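# Swap two rack shelves, keeping vials on their shelves

## Task

Exchange the places of the wall rack's two removable shelves. Every vial must finish upright on the same shelf it began on, and both shelves must be pushed all the way in and stay put with no help from the robot. Finally release everything and move the grippers away.

## Robot and tools

Robot: two arms, left_arm (on the robot's +y side) and right_arm. Each has six revolute joints in this column order: waist, shoulder, elbow, wrist pitch, wrist yaw, wrist roll, followed by a parallel gripper. The left and right arms need not reach the same pose from identical angles.

Frame: one shared scene frame. Origin on the floor at the centre of the robot's foot, +x is the direction the robot faces, +y is toward the robot's left, +z is up. The state line (left_arm: ... | right_arm: ...) reports each gripper's end_effector_position in metres and end_effector_quat_wxyz. That point sits between the finger pads, roughly 1 cm short of the fingertips. Fingers extend along the gripper's +z and close along its y. Printed positions can be inaccurate, more so at long reach; the floor is the only surface with a known height.

execute_actions(actions): actions is a list of up to 15 actions. Each action is a table of up to 15 rows; each row is one control step of 1/30 s, and a table with fewer rows repeats its final row until 15 steps (0.5 s) have run. A row is one list for both arms: 14 numbers in [-1, 1], namely left_arm's 6 joint values and its opening, then right_arm's 6 joint values and its opening, even if one arm is idle. Joint values are offsets, not poses: measured from that arm's angles when the action begins (for a call's first action, the angles in the latest reported state), never from the previous row. They are scaled: 1.0 equals 1.264 rad waist, 1.32 shoulder, 1.276 elbow, 1.83 wrist pitch, 1.686 wrist yaw, 2.022 wrist roll. Opening is absolute: +1 fully open, -1 closed. Optionally append 12 stiffness factors in [0, 1] (left 6 joints, then right 6), multiplying each joint's position gain until changed. An empty list just returns state and images.

Joint ranges (rad): waist -2.880..2.880, shoulder 0.000..3.142, elbow 0.000..3.019, wrist pitch -1.693..1.571, wrist yaw -1.571..1.571, wrist roll -2.094..2.094. True ends may differ by up to 0.019 rad. Requesting more than 0.019 rad outward past a range refuses that action for both arms; if the first action fails this, or any action is malformed, the whole call does nothing. Joints asked beyond their real end stop there, reported as "joint sent to its limit".

Speed caps: each step, a joint's target stays within a fixed lead of its measured angle (waist 0.264, shoulder 0.32, elbow 0.276, wrist pitch 0.33, wrist yaw 0.186, wrist roll 0.522 rad), and targets that would shift a gripper over 70 mm are pulled back. Big offsets therefore need several actions; finish leftovers in the next action. Arms can sag under zero offsets: in a reply's first call, command back to the intended angles, then zeros, correcting any shortfall.

move(target, speed, blocking): target is one row laid out as above (14 numbers, optional 12 stiffness). Its joint numbers are offsets from the Joint positions in the latest result that displayed them, so they define an absolute goal. Opening is applied at the start. All joints progress in sync, so the gripper follows a curve; there is no obstacle avoidance. speed (rad/s, 0.01 to 2, default 0.5) is the top speed of the joint with the longest travel; the path lasts 0.5 to 10 s. Faster moves hit harder; aiming past a contact presses harder. blocking=false returns after 0.5 s; before any new execute_actions or move, call wait or stop. The extra "move:" line gives the ending (done, off_target, moving, held, fault), limits=held or limits=none, and each arm's joint farthest from target.

wait(seconds): 0 to 10; holds last command and returns early if a running move ends. stop(): brakes a running move (needs room); fingers keep moving. zoom_image(camera, region): camera is cam_head_left, cam_head_right, cam_left_wrist or cam_right_wrist; region [x0, y0, x1, y1] pixels from the top-left, at most 504 by 504. finished_scene(scene): integer number of the current scene; it is final and reports success. Ending a reply without any tool call stops everything.

Cameras: head cameras 504x504 pinhole with radial distortion (fy about 620 and 627 px, centre near 251,251); wrist cameras 616x616 fisheye (f about 215 px, up to 95 degrees off axis).

Result lines: Joint positions and Joint velocities list each arm's joints (rad, rad/s) then finger-pad gap (m; 0.094 when fully open). Joint targets shows current drive goals. grip_measured is the opening on the command scale; each gripper may be off by about 1 mm. Joint torques are raw drive outputs with offsets and noise. Step readings list joint angles at some steps; HELD marks steps where an arm was held back. "joint command not followed" means the clearance check altered targets. FAULT lines report a stopped arm; MOTOR HOT warns from 85 C, and at 100 C an OVER-TEMPERATURE FAULT drops that arm.

Gripping: to hold, command about 0.03 below grip_measured; smaller gaps grip harder. Pads give roughly 50 to 62 N, less on parts thinner than 2 mm.

Avoid: arms striking or pressing each other, knocking anything out of the work area, vials tipping, drops, slips, slams and hard shoves. Expect occasional tugs on held parts or nudges to loose items. The robot holds its last command while you compose replies. Before finishing, open the grippers and withdraw so nothing relies on the robot.

Each tool is called after "Call:" as name([rows], argument=value, ...), one row to a line, values as JSON.

## Session

Call:
execute_actions(actions=[])

Scene clock: 0.00 s.
left_arm: end_effector_position=(+0.6975, +0.3259, +1.4559) grip_measured=+1.000 end_effector_quat_wxyz=(+0.251, +0.008, +0.968, +0.006) | right_arm: end_effector_position=(+0.7056, -0.3241, +1.4647) grip_measured=+1.000 end_effector_quat_wxyz=(+0.263, -0.003, +0.965, -0.009)
Joint positions: left_arm=[-2.035  0.987  0.797  0.332 -0.329  0.336  0.094] | right_arm=[ 2.057  0.978  0.801  0.346  0.351 -0.339  0.094]
Joint velocities: left_arm=[ 0.015  0.005  0.007 -0.002  0.037 -0.007  0.   ] | right_arm=[-0.005 -0.005 -0.012 -0.012 -0.007 -0.007  0.   ]
Joint torques (N m, as the arm reports them, + toward a larger angle): no reading
Motor temperatures (°C, as the motors report them): left_arm=[22 21 21 20 24 21] | right_arm=[24 24 20 21 23 21]
Joint targets: left_arm=[-2.035 0.987 0.804 0.335 -0.329 0.336] | right_arm=[2.057 0.978 0.809 0.349 0.351 -0.339]
Joint stiffness scale: left_arm=[1. 1. 1. 1. 1. 1.] | right_arm=[1. 1. 1. 1. 1. 1.]

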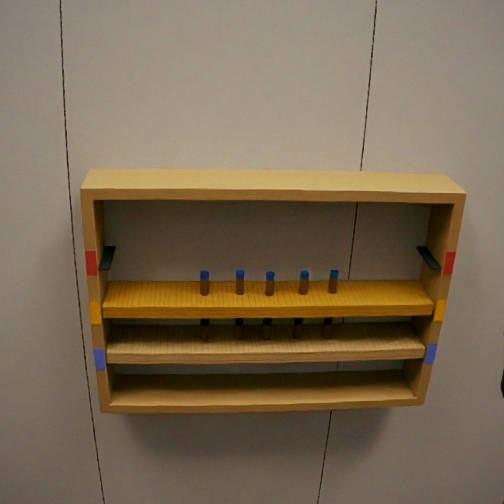

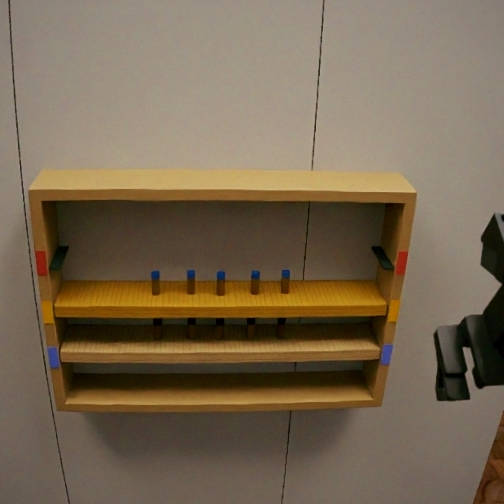

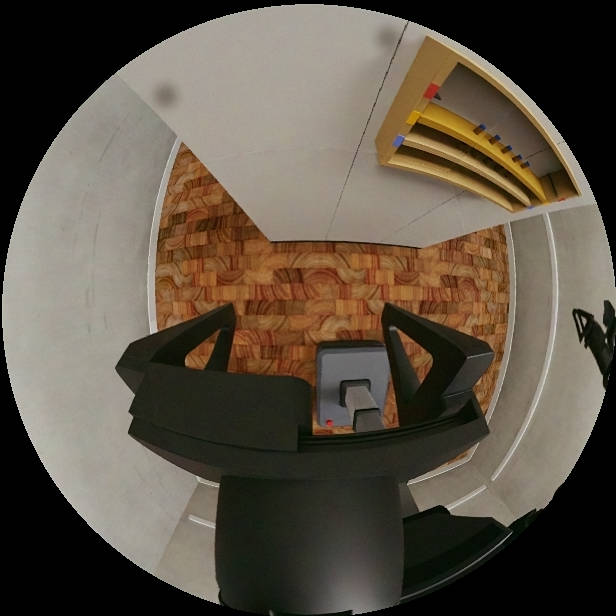

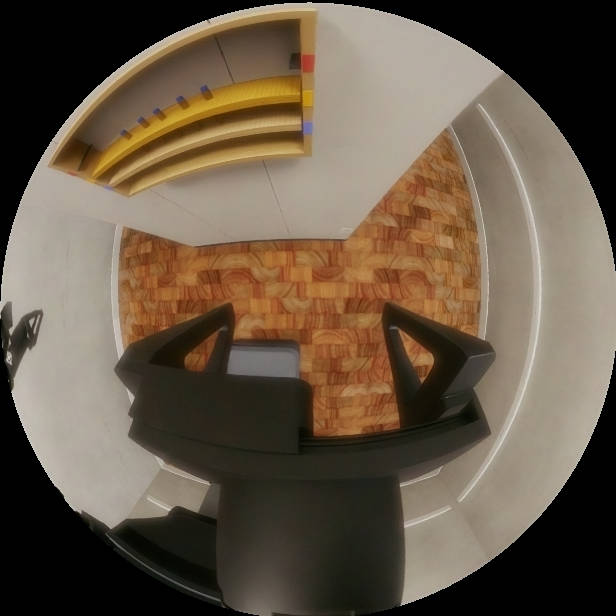

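Call:
zoom_image(camera="cam_head_left", region=[70, 160, 280, 420])

Call:
zoom_image(camera="cam_head_left", region=[270, 160, 480, 420])

Call:
move(target=[-0.2,0,0,0,0,0,1, 0,-0.2,0,0,0,0,1])

Call:
move(target=[0,0,-0.2,0,0,0,1, 0,0,0,0.2,0,0,1])

Call:
move(target=[0,0,0,0,0.2,0,1, 0,0,0,0,0,0.2,1])

Region (70, 160, 280, 420) of cam_head_left's 504x504 image, scaled by 1.938, with more detail than that image has; it fills the left 407 columns of this view, and the rest is white.

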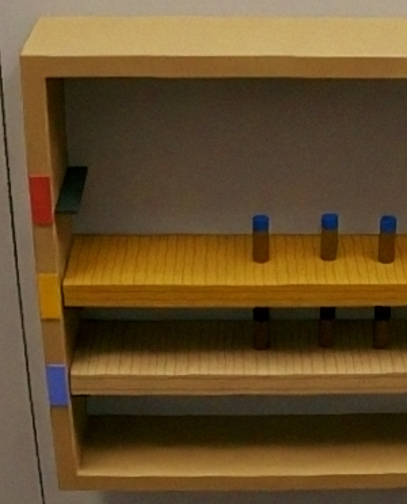

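Region (270, 160, 480, 420) of cam_head_left's 504x504 image, scaled by 1.938, with more detail than that image has; it fills the left 407 columns of this view, and the rest is white.

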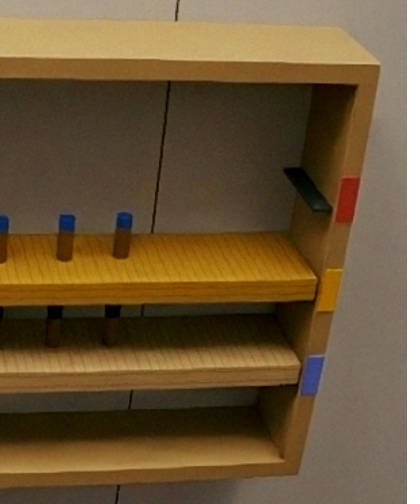

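Scene clock: 14.80 s.
left_arm: end_effector_position=(+0.7095, +0.2179, +1.5074) grip_measured=+1.000 end_effector_quat_wxyz=(+0.283, +0.022, +0.952, -0.113) | right_arm: end_effector_position=(+0.7561, -0.3883, +1.5849) grip_measured=+1.000 end_effector_quat_wxyz=(+0.372, +0.050, +0.926, -0.036)
Joint positions: left_arm=[-2.285  0.987  0.797  0.332 -0.329  0.336  0.094] | right_arm=[ 2.057  0.71   0.795  0.346  0.351 -0.339  0.094]
Joint velocities: left_arm=[-0.015 -0.015 -0.027 -0.002  0.022 -0.022  0.   ] | right_arm=[-0.005  0.015 -0.017 -0.007 -0.037 -0.066  0.   ]
Joint torques (N m, as the arm reports them, + toward a larger angle): left_arm=[ -5.22 -14.52   1.85   0.91   0.34   0.05] | right_arm=[ 1.04 -9.95  4.74  1.04 -0.15 -0.15]
Motor temperatures (°C, as the motors report them): left_arm=[22 21 21 20 24 21] | right_arm=[24 24 21 21 23 21]
Joint targets: left_arm=[-2.288 0.987 0.797 0.332 -0.329 0.336] | right_arm=[2.057 0.714 0.801 0.346 0.351 -0.339]
Joint stiffness scale: left_arm=[1. 1. 1. 1. 1. 1.] | right_arm=[1. 1. 1. 1. 1. 1.]
move: done; limits=none; left_arm: farthest joint: the waist, 0.003 radians from its target (0.253 radians at the start); right_arm: farthest joint: the elbow, 0.006 radians from its target (0.000 radians at the start)

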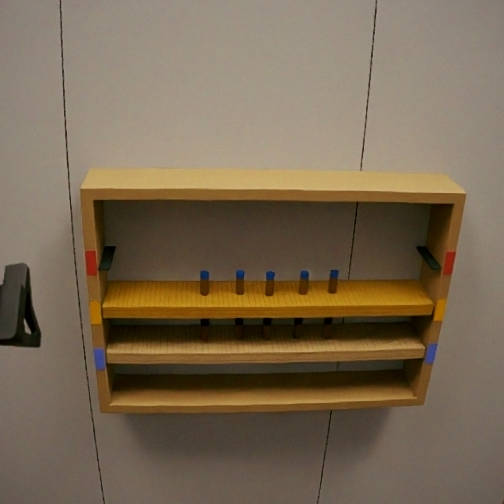

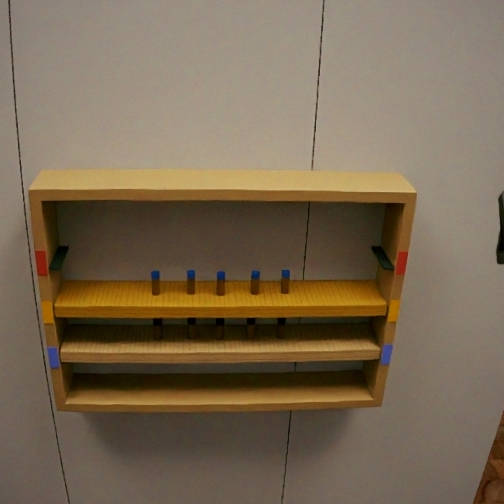

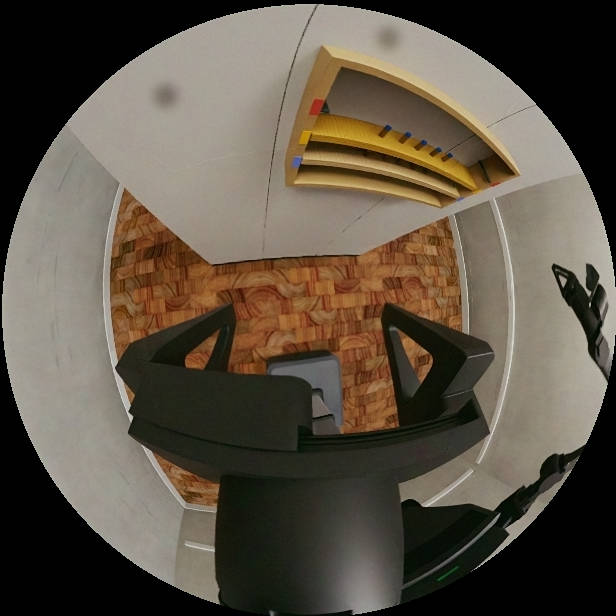

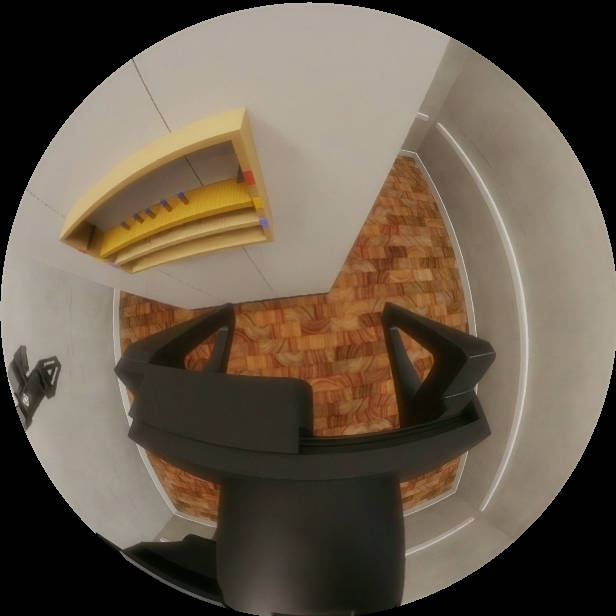

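Scene clock: 15.97 s.
left_arm: end_effector_position=(+0.5574, +0.1934, +1.4747) grip_measured=+1.000 end_effector_quat_wxyz=(+0.175, +0.086, +0.971, -0.136) | right_arm: end_effector_position=(+0.7955, -0.4221, +1.6452) grip_measured=+1.000 end_effector_quat_wxyz=(+0.506, +0.118, +0.852, -0.071)
Joint positions: left_arm=[-2.285  0.987  0.538  0.332 -0.329  0.336  0.094] | right_arm=[ 2.057  0.71   0.793  0.69   0.351 -0.339  0.094]
Joint velocities: left_arm=[-0.015  0.015 -0.002  0.002 -0.022 -0.11   0.   ] | right_arm=[-0.015 -0.005 -0.007 -0.007 -0.022 -0.037  0.   ]
Joint torques (N m, as the arm reports them, + toward a larger angle): left_arm=[ -4.21 -11.76   0.45   0.65   0.32   0.04] | right_arm=[  0.91 -10.4    4.73   1.95  -0.18  -0.15]
Motor temperatures (°C, as the motors report them): left_arm=[22 21 21 20 24 21] | right_arm=[24 24 21 21 23 21]
Joint targets: left_arm=[-2.285 0.987 0.542 0.332 -0.329 0.336] | right_arm=[2.057 0.710 0.795 0.712 0.351 -0.339]
Joint stiffness scale: left_arm=[1. 1. 1. 1. 1. 1.] | right_arm=[1. 1. 1. 1. 1. 1.]
move: off_target (right_arm); limits=none; left_arm: farthest joint: the elbow, 0.004 radians from its target (0.255 radians at the start); right_arm: farthest joint: the wrist pitch, 0.022 radians from its target (0.366 radians at the start)

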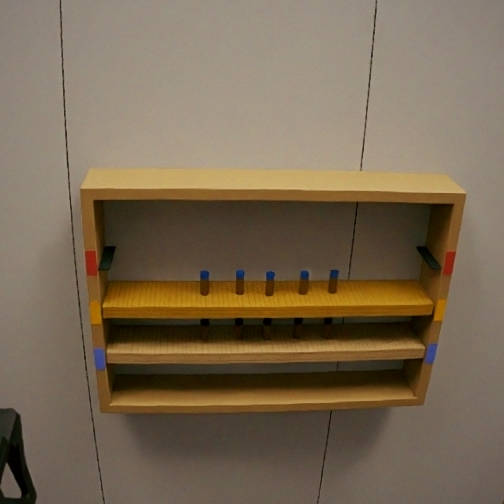

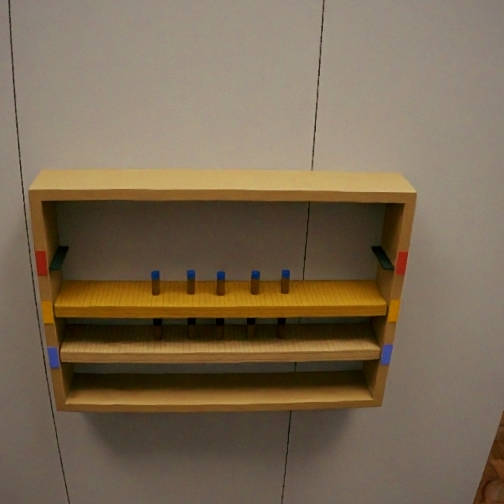

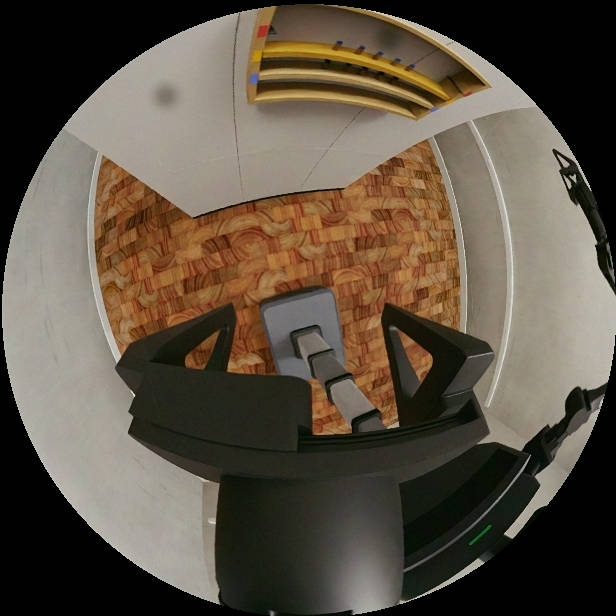

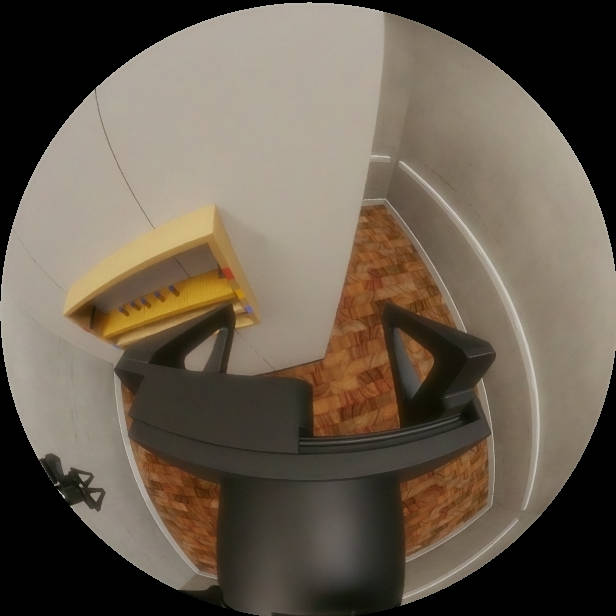

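Scene clock: 17.57 s.
left_arm: end_effector_position=(+0.5602, +0.1435, +1.5025) grip_measured=+1.000 end_effector_quat_wxyz=(+0.212, +0.105, +0.927, -0.291) | right_arm: end_effector_position=(+0.7955, -0.4221, +1.6452) grip_measured=+1.000 end_effector_quat_wxyz=(+0.510, +0.281, +0.812, +0.029)
Joint positions: left_arm=[-2.285  0.987  0.538  0.332  0.005  0.336  0.094] | right_arm=[2.057 0.71  0.793 0.69  0.351 0.052 0.094]
Joint velocities: left_arm=[-0.015 -0.005  0.007 -0.012 -0.022  0.051  0.   ] | right_arm=[ 0.005 -0.005 -0.012  0.002 -0.037  0.066  0.   ]
Joint torques (N m, as the arm reports them, + toward a larger angle): left_arm=[ -4.47 -11.68   0.15   0.64   0.7    0.07] | right_arm=[  0.92 -10.33   4.64   1.22  -0.16  -0.06]
Motor temperatures (°C, as the motors report them): left_arm=[22 21 21 20 24 21] | right_arm=[24 25 21 21 23 21]
Joint targets: left_arm=[-2.285 0.987 0.538 0.332 0.008 0.336] | right_arm=[2.057 0.710 0.793 0.690 0.351 0.065]
Joint stiffness scale: left_arm=[1. 1. 1. 1. 1. 1.] | right_arm=[1. 1. 1. 1. 1. 1.]
move: done; limits=none; left_arm: farthest joint: the wrist yaw, 0.003 radians from its target (0.337 radians at the start); right_arm: farthest joint: the wrist roll, 0.014 radians from its target (0.405 radians at the start)

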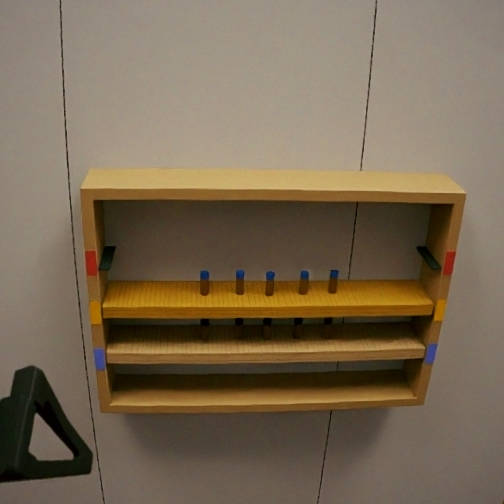

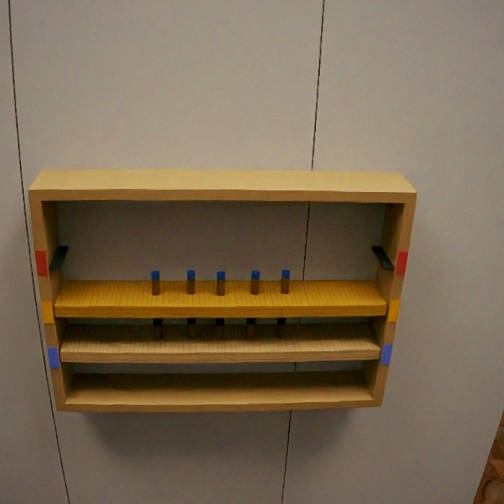

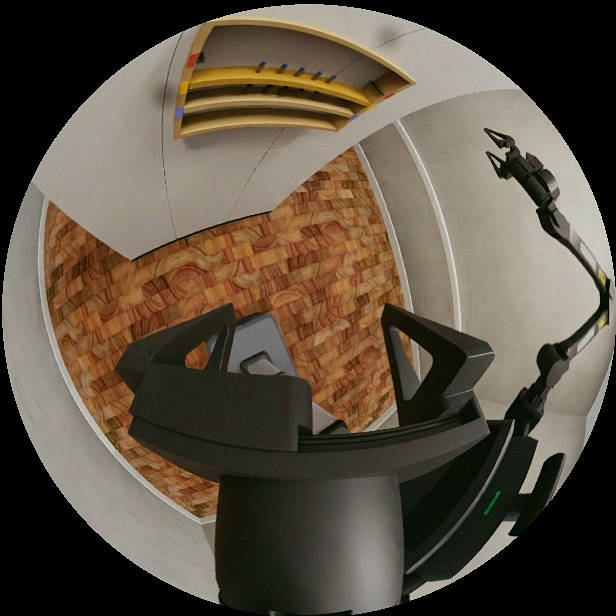

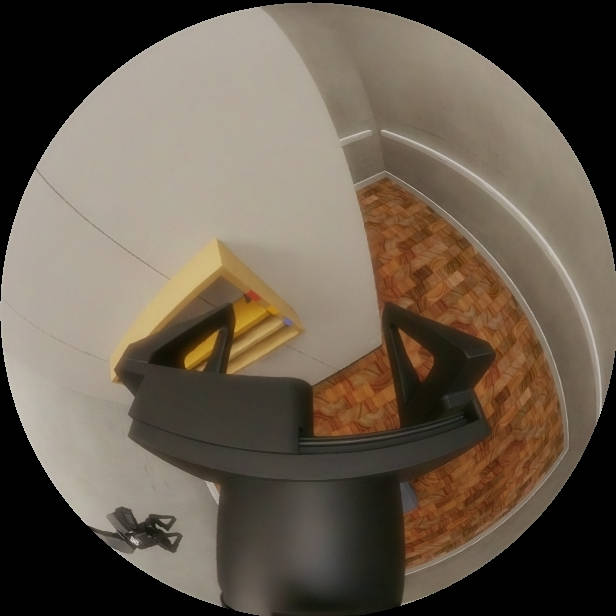

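Call:
move(target=[-0.012,-0.217,0.205,0.376,-0.003,-0.606,1, 0.192,-0.008,0.005,0.18,-0.208,0.414,1])

Call:
move(target=[0,0.3,0,0,0,0,1, 0,0.3,0,0,0,0,1])

Call:
move(target=[0,0,0,-0.3,0,0,1, 0,0,0,-0.3,0,0,1])

Call:
move(target=[0,0,0.3,0,0,0,1, 0,0,0.3,0,0,0,1], speed=0.3)

Scene clock: 82.30 s.
left_arm: end_effector_position=(+0.8234, +0.3462, +1.7661) grip_measured=+1.000 end_effector_quat_wxyz=(-0.494, +0.490, -0.523, +0.493) | right_arm: end_effector_position=(+0.8286, -0.3499, +1.7659) grip_measured=+1.000 end_effector_quat_wxyz=(+0.496, +0.493, +0.521, +0.490)
Joint positions: left_arm=[-2.288  0.704  0.778  1.001  0.003 -0.874  0.094] | right_arm=[2.285 0.71  0.793 0.998 0.005 0.876 0.094]
Joint velocities: left_arm=[ 0.005  0.005 -0.002 -0.002 -0.022 -0.022  0.   ] | right_arm=[-0.005  0.005 -0.017 -0.012 -0.051  0.022  0.   ]
Joint torques (N m, as the arm reports them, + toward a larger angle): left_arm=[ -2.47 -14.08   5.12   1.99   0.36   0.  ] | right_arm=[ 2.19 -9.77  4.83  1.76 -0.58 -0.11]
Motor temperatures (°C, as the motors report them): left_arm=[22 22 21 20 25 21] | right_arm=[24 25 22 21 23 21]
Joint targets: left_arm=[-2.300 0.701 0.800 1.021 0.000 -0.889] | right_arm=[2.300 0.700 0.800 1.019 0.000 0.889]
Joint stiffness scale: left_arm=[1. 1. 1. 1. 1. 1.] | right_arm=[1. 1. 1. 1. 1. 1.]
move: off_target (left_arm, right_arm); limits=none; left_arm: farthest joint: the elbow, 0.021 radians from its target (0.261 radians at the start); right_arm: farthest joint: the wrist pitch, 0.021 radians from its target (0.330 radians at the start)

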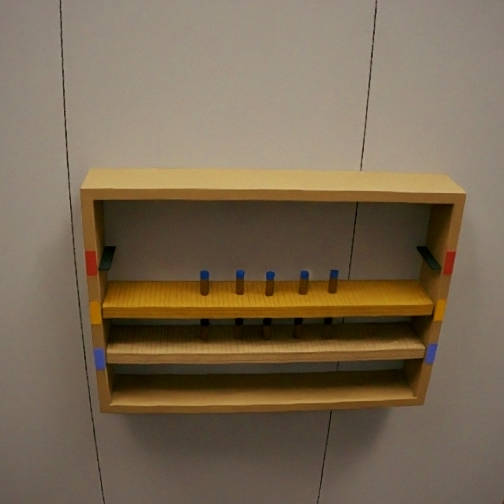

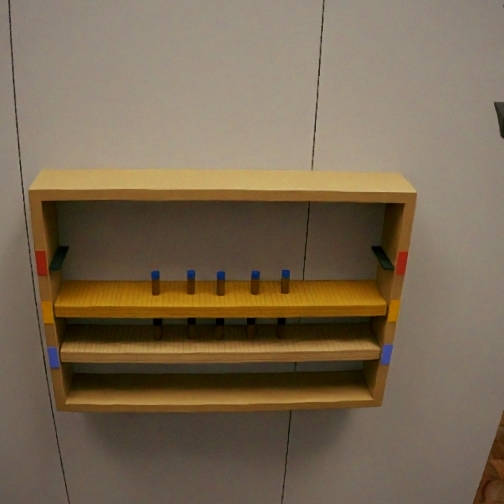

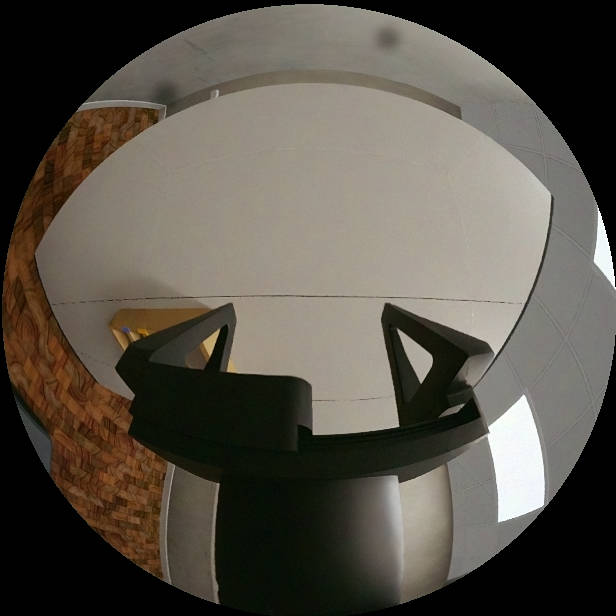

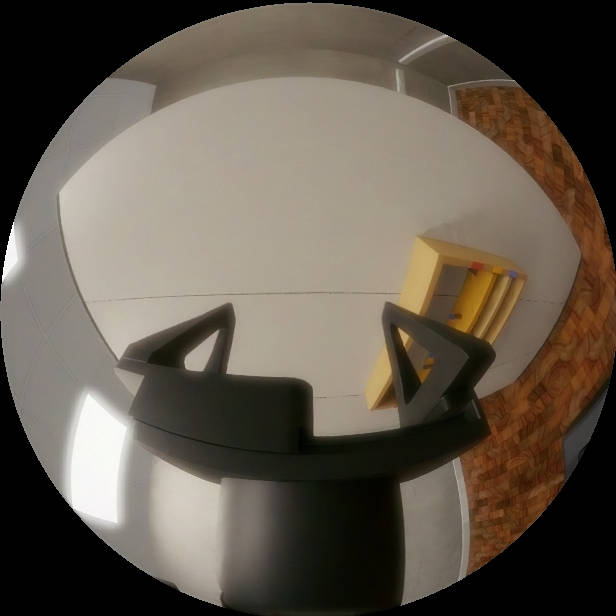

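Scene clock: 83.53 s.
left_arm: end_effector_position=(+0.7783, +0.2007, +1.5795) grip_measured=+1.000 end_effector_quat_wxyz=(-0.340, +0.493, -0.652, +0.466) | right_arm: end_effector_position=(+0.7852, -0.2064, +1.5810) grip_measured=+1.000 end_effector_quat_wxyz=(+0.346, +0.496, +0.648, +0.463)
Joint positions: left_arm=[-2.288  1.109  0.776  1.001  0.003 -0.874  0.094] | right_arm=[2.285 1.105 0.79  0.998 0.005 0.876 0.094]
Joint velocities: left_arm=[-0.005 -0.015 -0.027 -0.012  0.022 -0.081  0.   ] | right_arm=[ 0.005 -0.005  0.002  0.012  0.051 -0.051  0.   ]
Joint torques (N m, as the arm reports them, + toward a larger angle): left_arm=[ -5.49 -15.84   1.55   1.28   0.49   0.1 ] | right_arm=[ 4.37 -9.66  2.33  1.06 -0.39 -0.23]
Motor temperatures (°C, as the motors report them): left_arm=[22 22 21 20 25 21] | right_arm=[24 25 22 21 23 21]
Joint targets: left_arm=[-2.288 1.100 0.779 1.001 0.003 -0.874] | right_arm=[2.285 1.106 0.794 0.998 0.005 0.876]
Joint stiffness scale: left_arm=[1. 1. 1. 1. 1. 1.] | right_arm=[1. 1. 1. 1. 1. 1.]
move: done; limits=none; left_arm: farthest joint: the shoulder, 0.009 radians from its target (0.396 radians at the start); right_arm: farthest joint: the elbow, 0.003 radians from its target (0.000 radians at the start)

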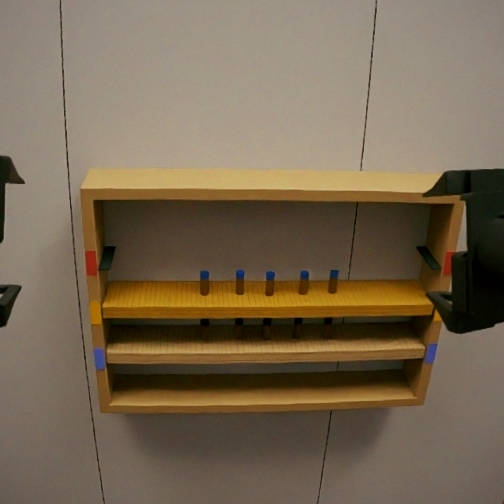

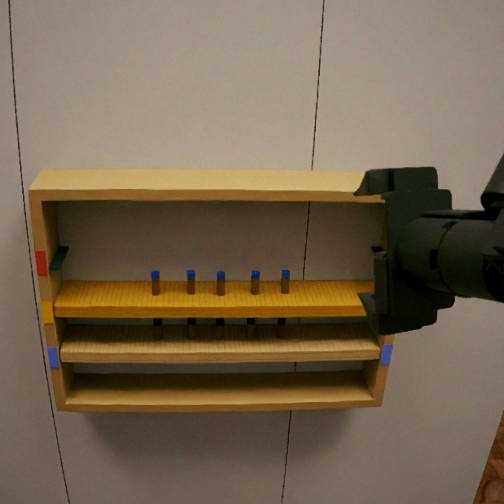

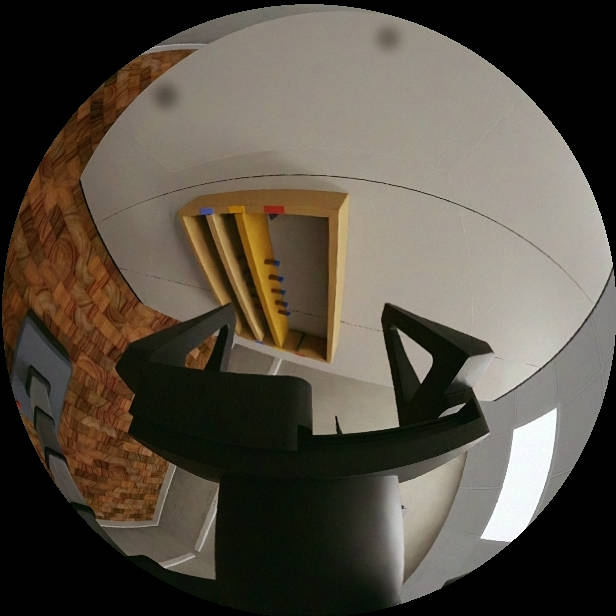

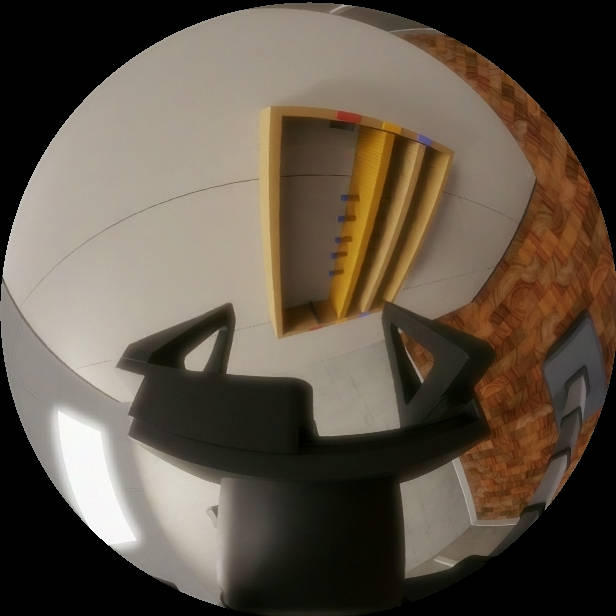

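Scene clock: 85.07 s.
left_arm: end_effector_position=(+0.6929, +0.1406, +1.5018) grip_measured=+1.000 end_effector_quat_wxyz=(-0.117, +0.465, -0.780, +0.401) | right_arm: end_effector_position=(+0.7011, -0.1457, +1.5023) grip_measured=+1.000 end_effector_quat_wxyz=(+0.124, +0.469, +0.778, +0.398)
Joint positions: left_arm=[-2.288  1.109  0.776  0.466  0.003 -0.874  0.094] | right_arm=[2.285 1.105 0.79  0.462 0.005 0.876 0.094]
Joint velocities: left_arm=[-0.015 -0.015 -0.007 -0.002 -0.051  0.066  0.   ] | right_arm=[ 0.005 -0.005  0.007  0.002  0.081  0.022  0.   ]
Joint torques (N m, as the arm reports them, + toward a larger angle): left_arm=[ -5.99 -14.53   1.01   0.41   0.46   0.09] | right_arm=[ 4.94 -9.2   1.69  0.29 -0.35 -0.21]
Motor temperatures (°C, as the motors report them): left_arm=[22 22 21 20 25 21] | right_arm=[24 25 22 21 23 21]
Joint targets: left_arm=[-2.288 1.109 0.776 0.452 0.003 -0.874] | right_arm=[2.285 1.105 0.790 0.449 0.005 0.876]
Joint stiffness scale: left_arm=[1. 1. 1. 1. 1. 1.] | right_arm=[1. 1. 1. 1. 1. 1.]
move: done; limits=none; left_arm: farthest joint: the wrist pitch, 0.014 radians from its target (0.549 radians at the start); right_arm: farthest joint: the wrist pitch, 0.013 radians from its target (0.549 radians at the start)

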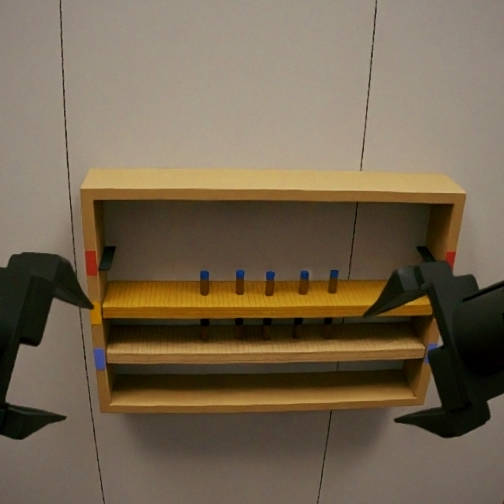

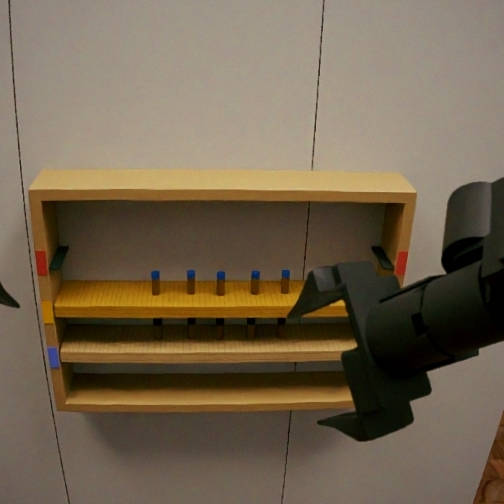

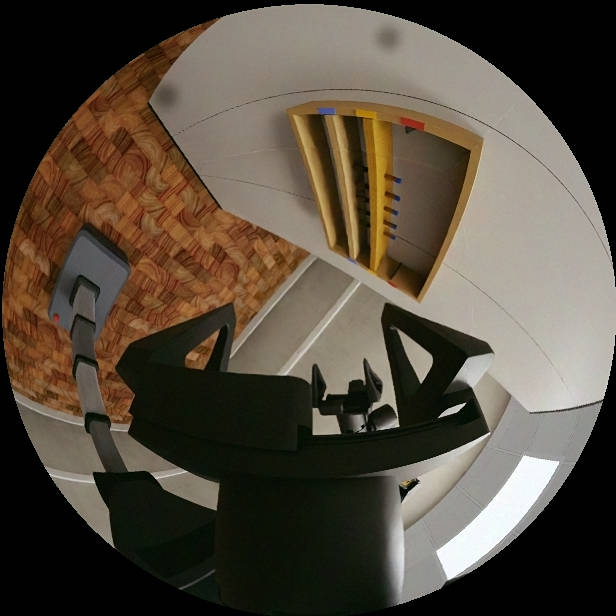

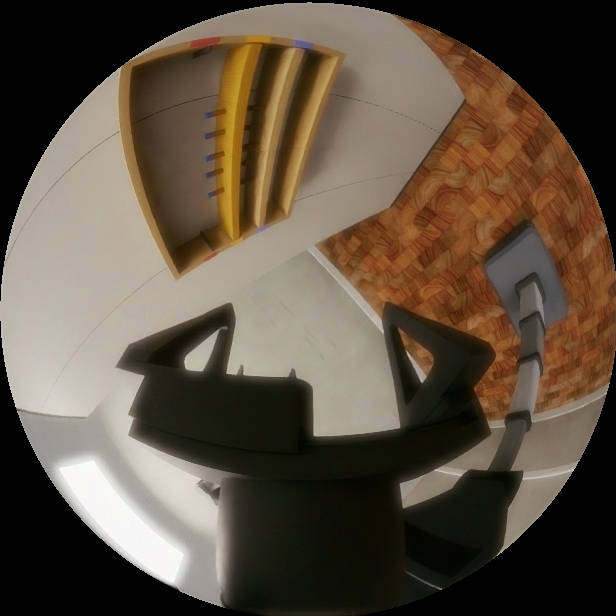

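Scene clock: 86.73 s.
left_arm: end_effector_position=(+0.8905, +0.2042, +1.5851) grip_measured=+1.000 end_effector_quat_wxyz=(-0.272, +0.488, -0.698, +0.449) | right_arm: end_effector_position=(+0.8961, -0.2107, +1.5874) grip_measured=+1.000 end_effector_quat_wxyz=(+0.277, +0.491, +0.695, +0.446)
Joint positions: left_arm=[-2.288  1.109  1.144  0.466  0.003 -0.874  0.094] | right_arm=[2.285 1.105 1.155 0.462 0.005 0.876 0.094]
Joint velocities: left_arm=[-0.005 -0.005  0.002 -0.032 -0.051  0.037  0.   ] | right_arm=[-0.005 -0.005  0.002 -0.007  0.037  0.081  0.   ]
Joint torques (N m, as the arm reports them, + toward a larger angle): left_arm=[ -6.1  -18.37   4.38   1.2    0.47   0.1 ] | right_arm=[  5.01 -12.21   5.27   0.97  -0.37  -0.22]
Motor temperatures (°C, as the motors report them): left_arm=[22 22 21 20 25 21] | right_arm=[24 25 22 21 23 21]
Joint targets: left_arm=[-2.288 1.109 1.159 0.466 0.003 -0.874] | right_arm=[2.285 1.105 1.172 0.462 0.005 0.876]
Joint stiffness scale: left_arm=[1. 1. 1. 1. 1. 1.] | right_arm=[1. 1. 1. 1. 1. 1.]
move: done; limits=none; left_arm: farthest joint: the elbow, 0.015 radians from its target (0.383 radians at the start); right_arm: farthest joint: the elbow, 0.018 radians from its target (0.383 radians at the start)

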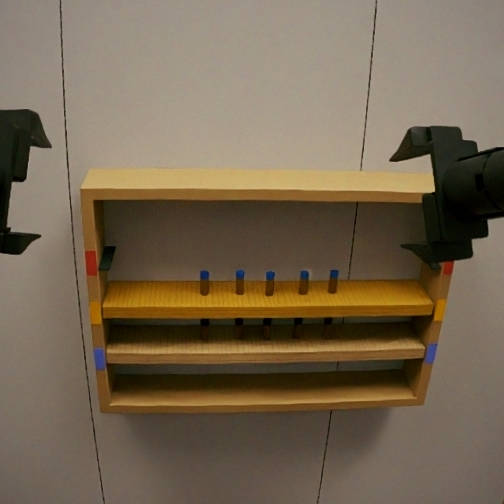

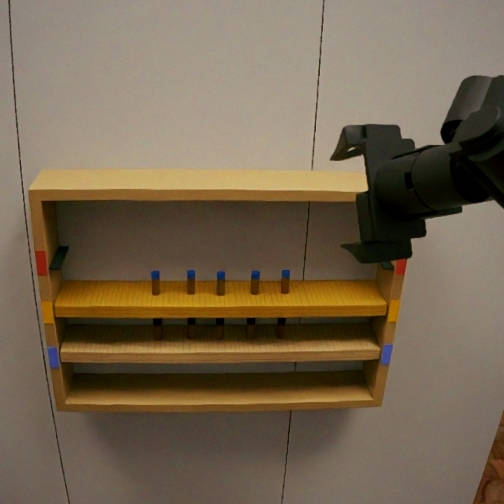

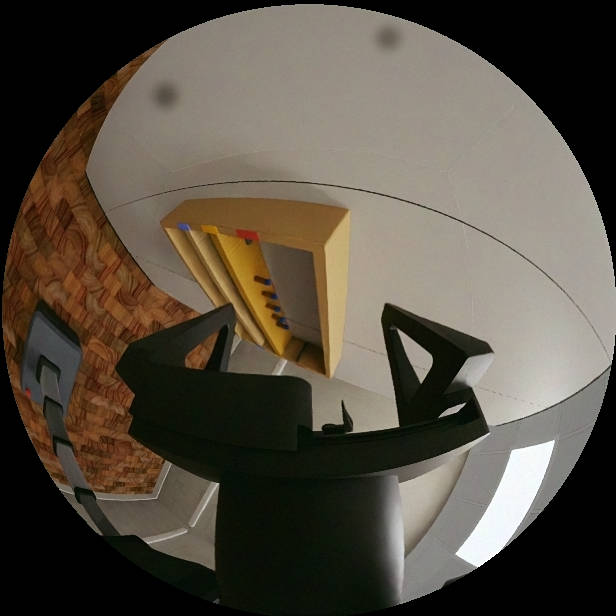

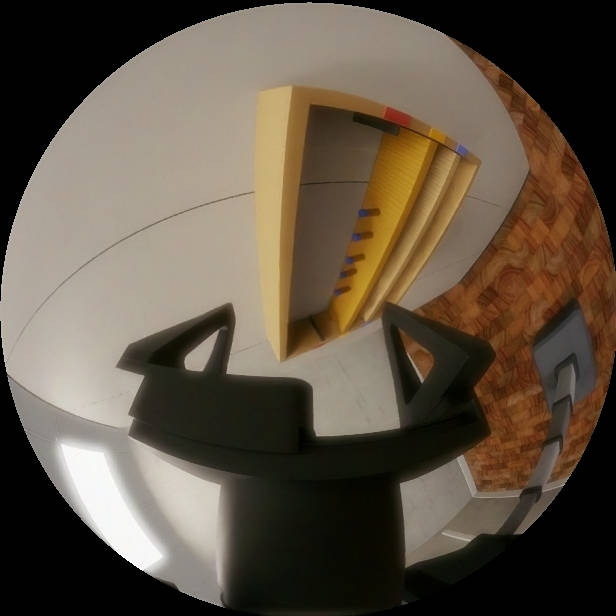

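Call:
move(target=[0.183,0.558,0.235,0.49,0.268,-0.092,0, -0.286,0.509,0.19,0.51,-0.318,0.152,0], speed=0.4)

Scene clock: 165.67 s.
left_arm: end_effector_position=(+0.8520, +0.1373, +1.3783) grip_measured=+0.002 end_effector_quat_wxyz=(-0.391, +0.386, -0.591, +0.591) | right_arm: end_effector_position=(+0.8556, -0.2228, +1.3823) grip_measured=+0.003 end_effector_quat_wxyz=(+0.394, +0.385, +0.589, +0.592)
Joint positions: left_arm=[-2.069  1.846  1.434  1.34   0.452 -1.046  0.047] | right_arm=[ 1.938  1.765  1.386  1.373 -0.527  1.17   0.047]
Joint velocities: left_arm=[-0.005  0.024  0.012 -0.007  0.022  0.022  0.001] | right_arm=[-0.005 -0.015 -0.002 -0.007 -0.007 -0.066  0.   ]
Joint torques (N m, as the arm reports them, + toward a larger angle): left_arm=[ -8.72 -20.29   1.39   2.29   0.56  -0.01] | right_arm=[  4.8  -13.19   2.16   2.06  -0.4   -0.13]
Motor temperatures (°C, as the motors report them): left_arm=[22 23 23 20 25 21] | right_arm=[24 26 22 21 23 21]
Joint targets: left_arm=[-2.056 1.845 1.444 1.362 0.455 -1.060] | right_arm=[1.924 1.777 1.398 1.395 -0.531 1.183]
Joint stiffness scale: left_arm=[1. 1. 1. 1. 1. 1.] | right_arm=[1. 1. 1. 1. 1. 1.]
move: off_target (left_arm, right_arm); limits=none; left_arm: farthest joint: the wrist pitch, 0.023 radians from its target (0.897 radians at the start); right_arm: farthest joint: the wrist pitch, 0.022 radians from its target (0.933 radians at the start)

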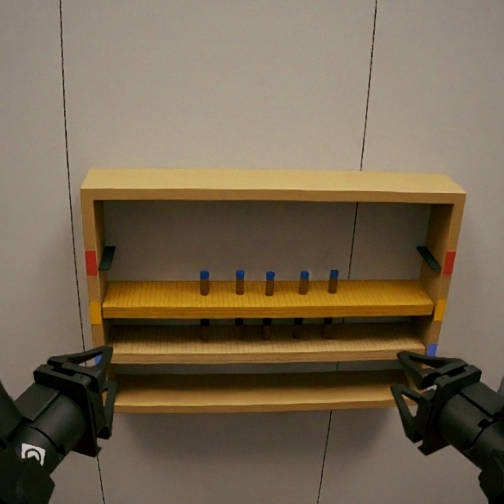

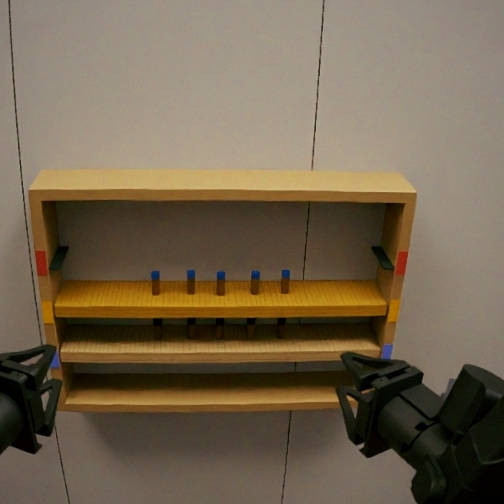

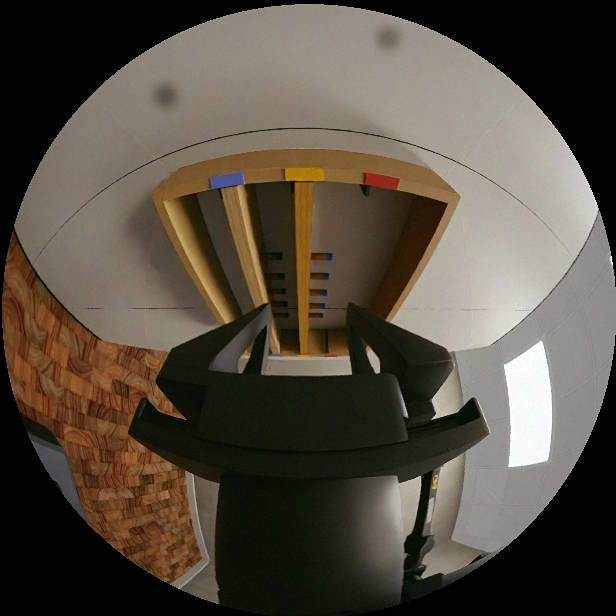

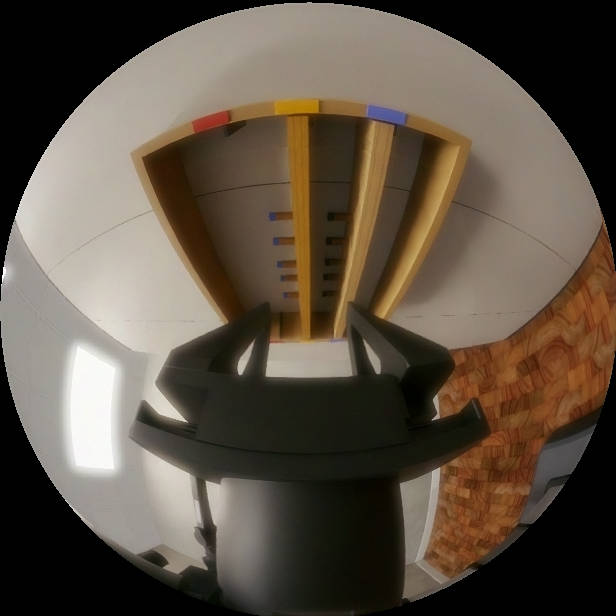

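Call:
move(target=[-0.028,0.059,0.300,-0.167,-0.015,0.012,0, -0.030,0.025,0.249,-0.149,-0.008,0.020,0], speed=0.2)

Scene clock: 184.90 s.
left_arm: end_effector_position=(+0.9663, +0.1384, +1.3794) grip_measured=+0.002 end_effector_quat_wxyz=(-0.398, +0.389, -0.585, +0.589) | right_arm: end_effector_position=(+0.9623, -0.2559, +1.3972) grip_measured=+0.003 end_effector_quat_wxyz=(+0.400, +0.384, +0.582, +0.595)
Joint positions: left_arm=[-2.087  1.907  1.798  1.048  0.43  -1.036  0.047] | right_arm=[ 1.92   1.771  1.682  1.114 -0.536  1.198  0.047]
Joint velocities: left_arm=[-0.015  0.024 -0.002 -0.002 -0.11  -0.066  0.   ] | right_arm=[ 0.015 -0.005 -0.012  0.007  0.095 -0.007 -0.   ]
Joint torques (N m, as the arm reports them, + toward a larger angle): left_arm=[-12.84 -21.91   4.06   1.01   0.27   0.23] | right_arm=[  4.05 -14.2    4.96   0.82  -0.41  -0.14]
Motor temperatures (°C, as the motors report them): left_arm=[23 24 22 20 25 21] | right_arm=[24 26 22 22 23 21]
Joint targets: left_arm=[-2.105 1.924 1.817 1.034 0.427 -1.021] | right_arm=[1.900 1.798 1.704 1.100 -0.540 1.211]
Joint stiffness scale: left_arm=[1. 1. 1. 1. 1. 1.] | right_arm=[1. 1. 1. 1. 1. 1.]
move: off_target (right_arm); limits=none; left_arm: farthest joint: the elbow, 0.019 radians from its target (0.383 radians at the start); right_arm: farthest joint: the shoulder, 0.027 radians from its target (0.033 radians at the start)

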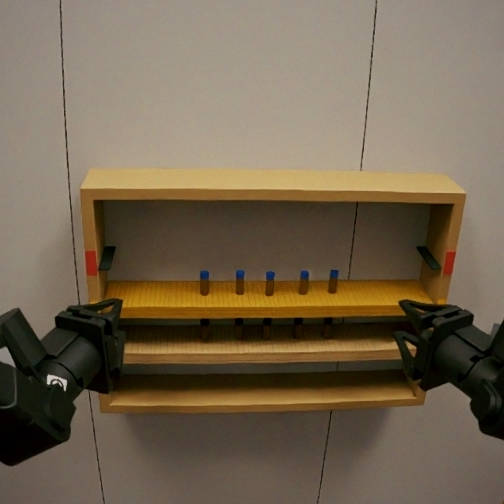

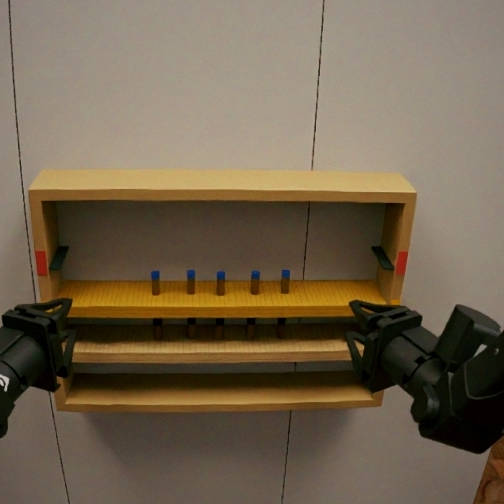

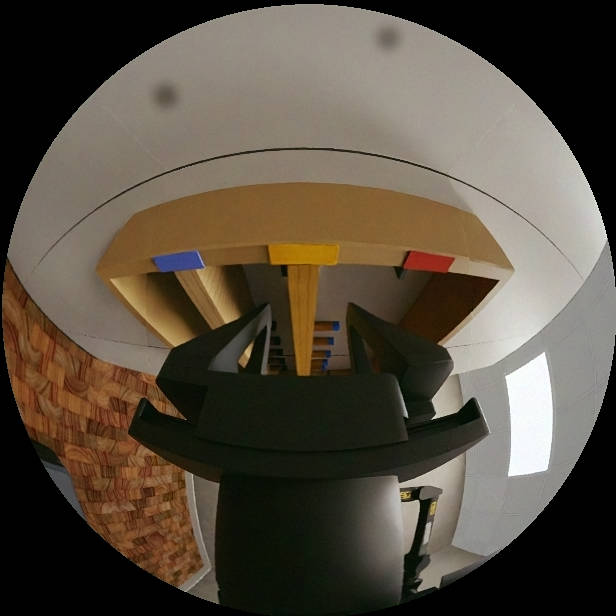

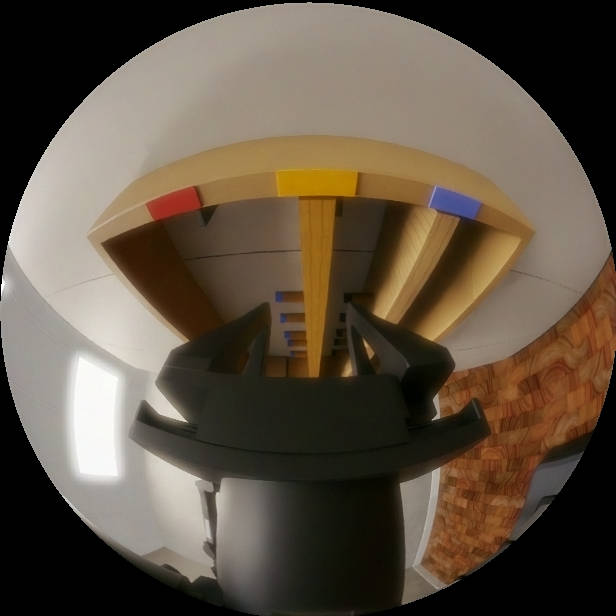

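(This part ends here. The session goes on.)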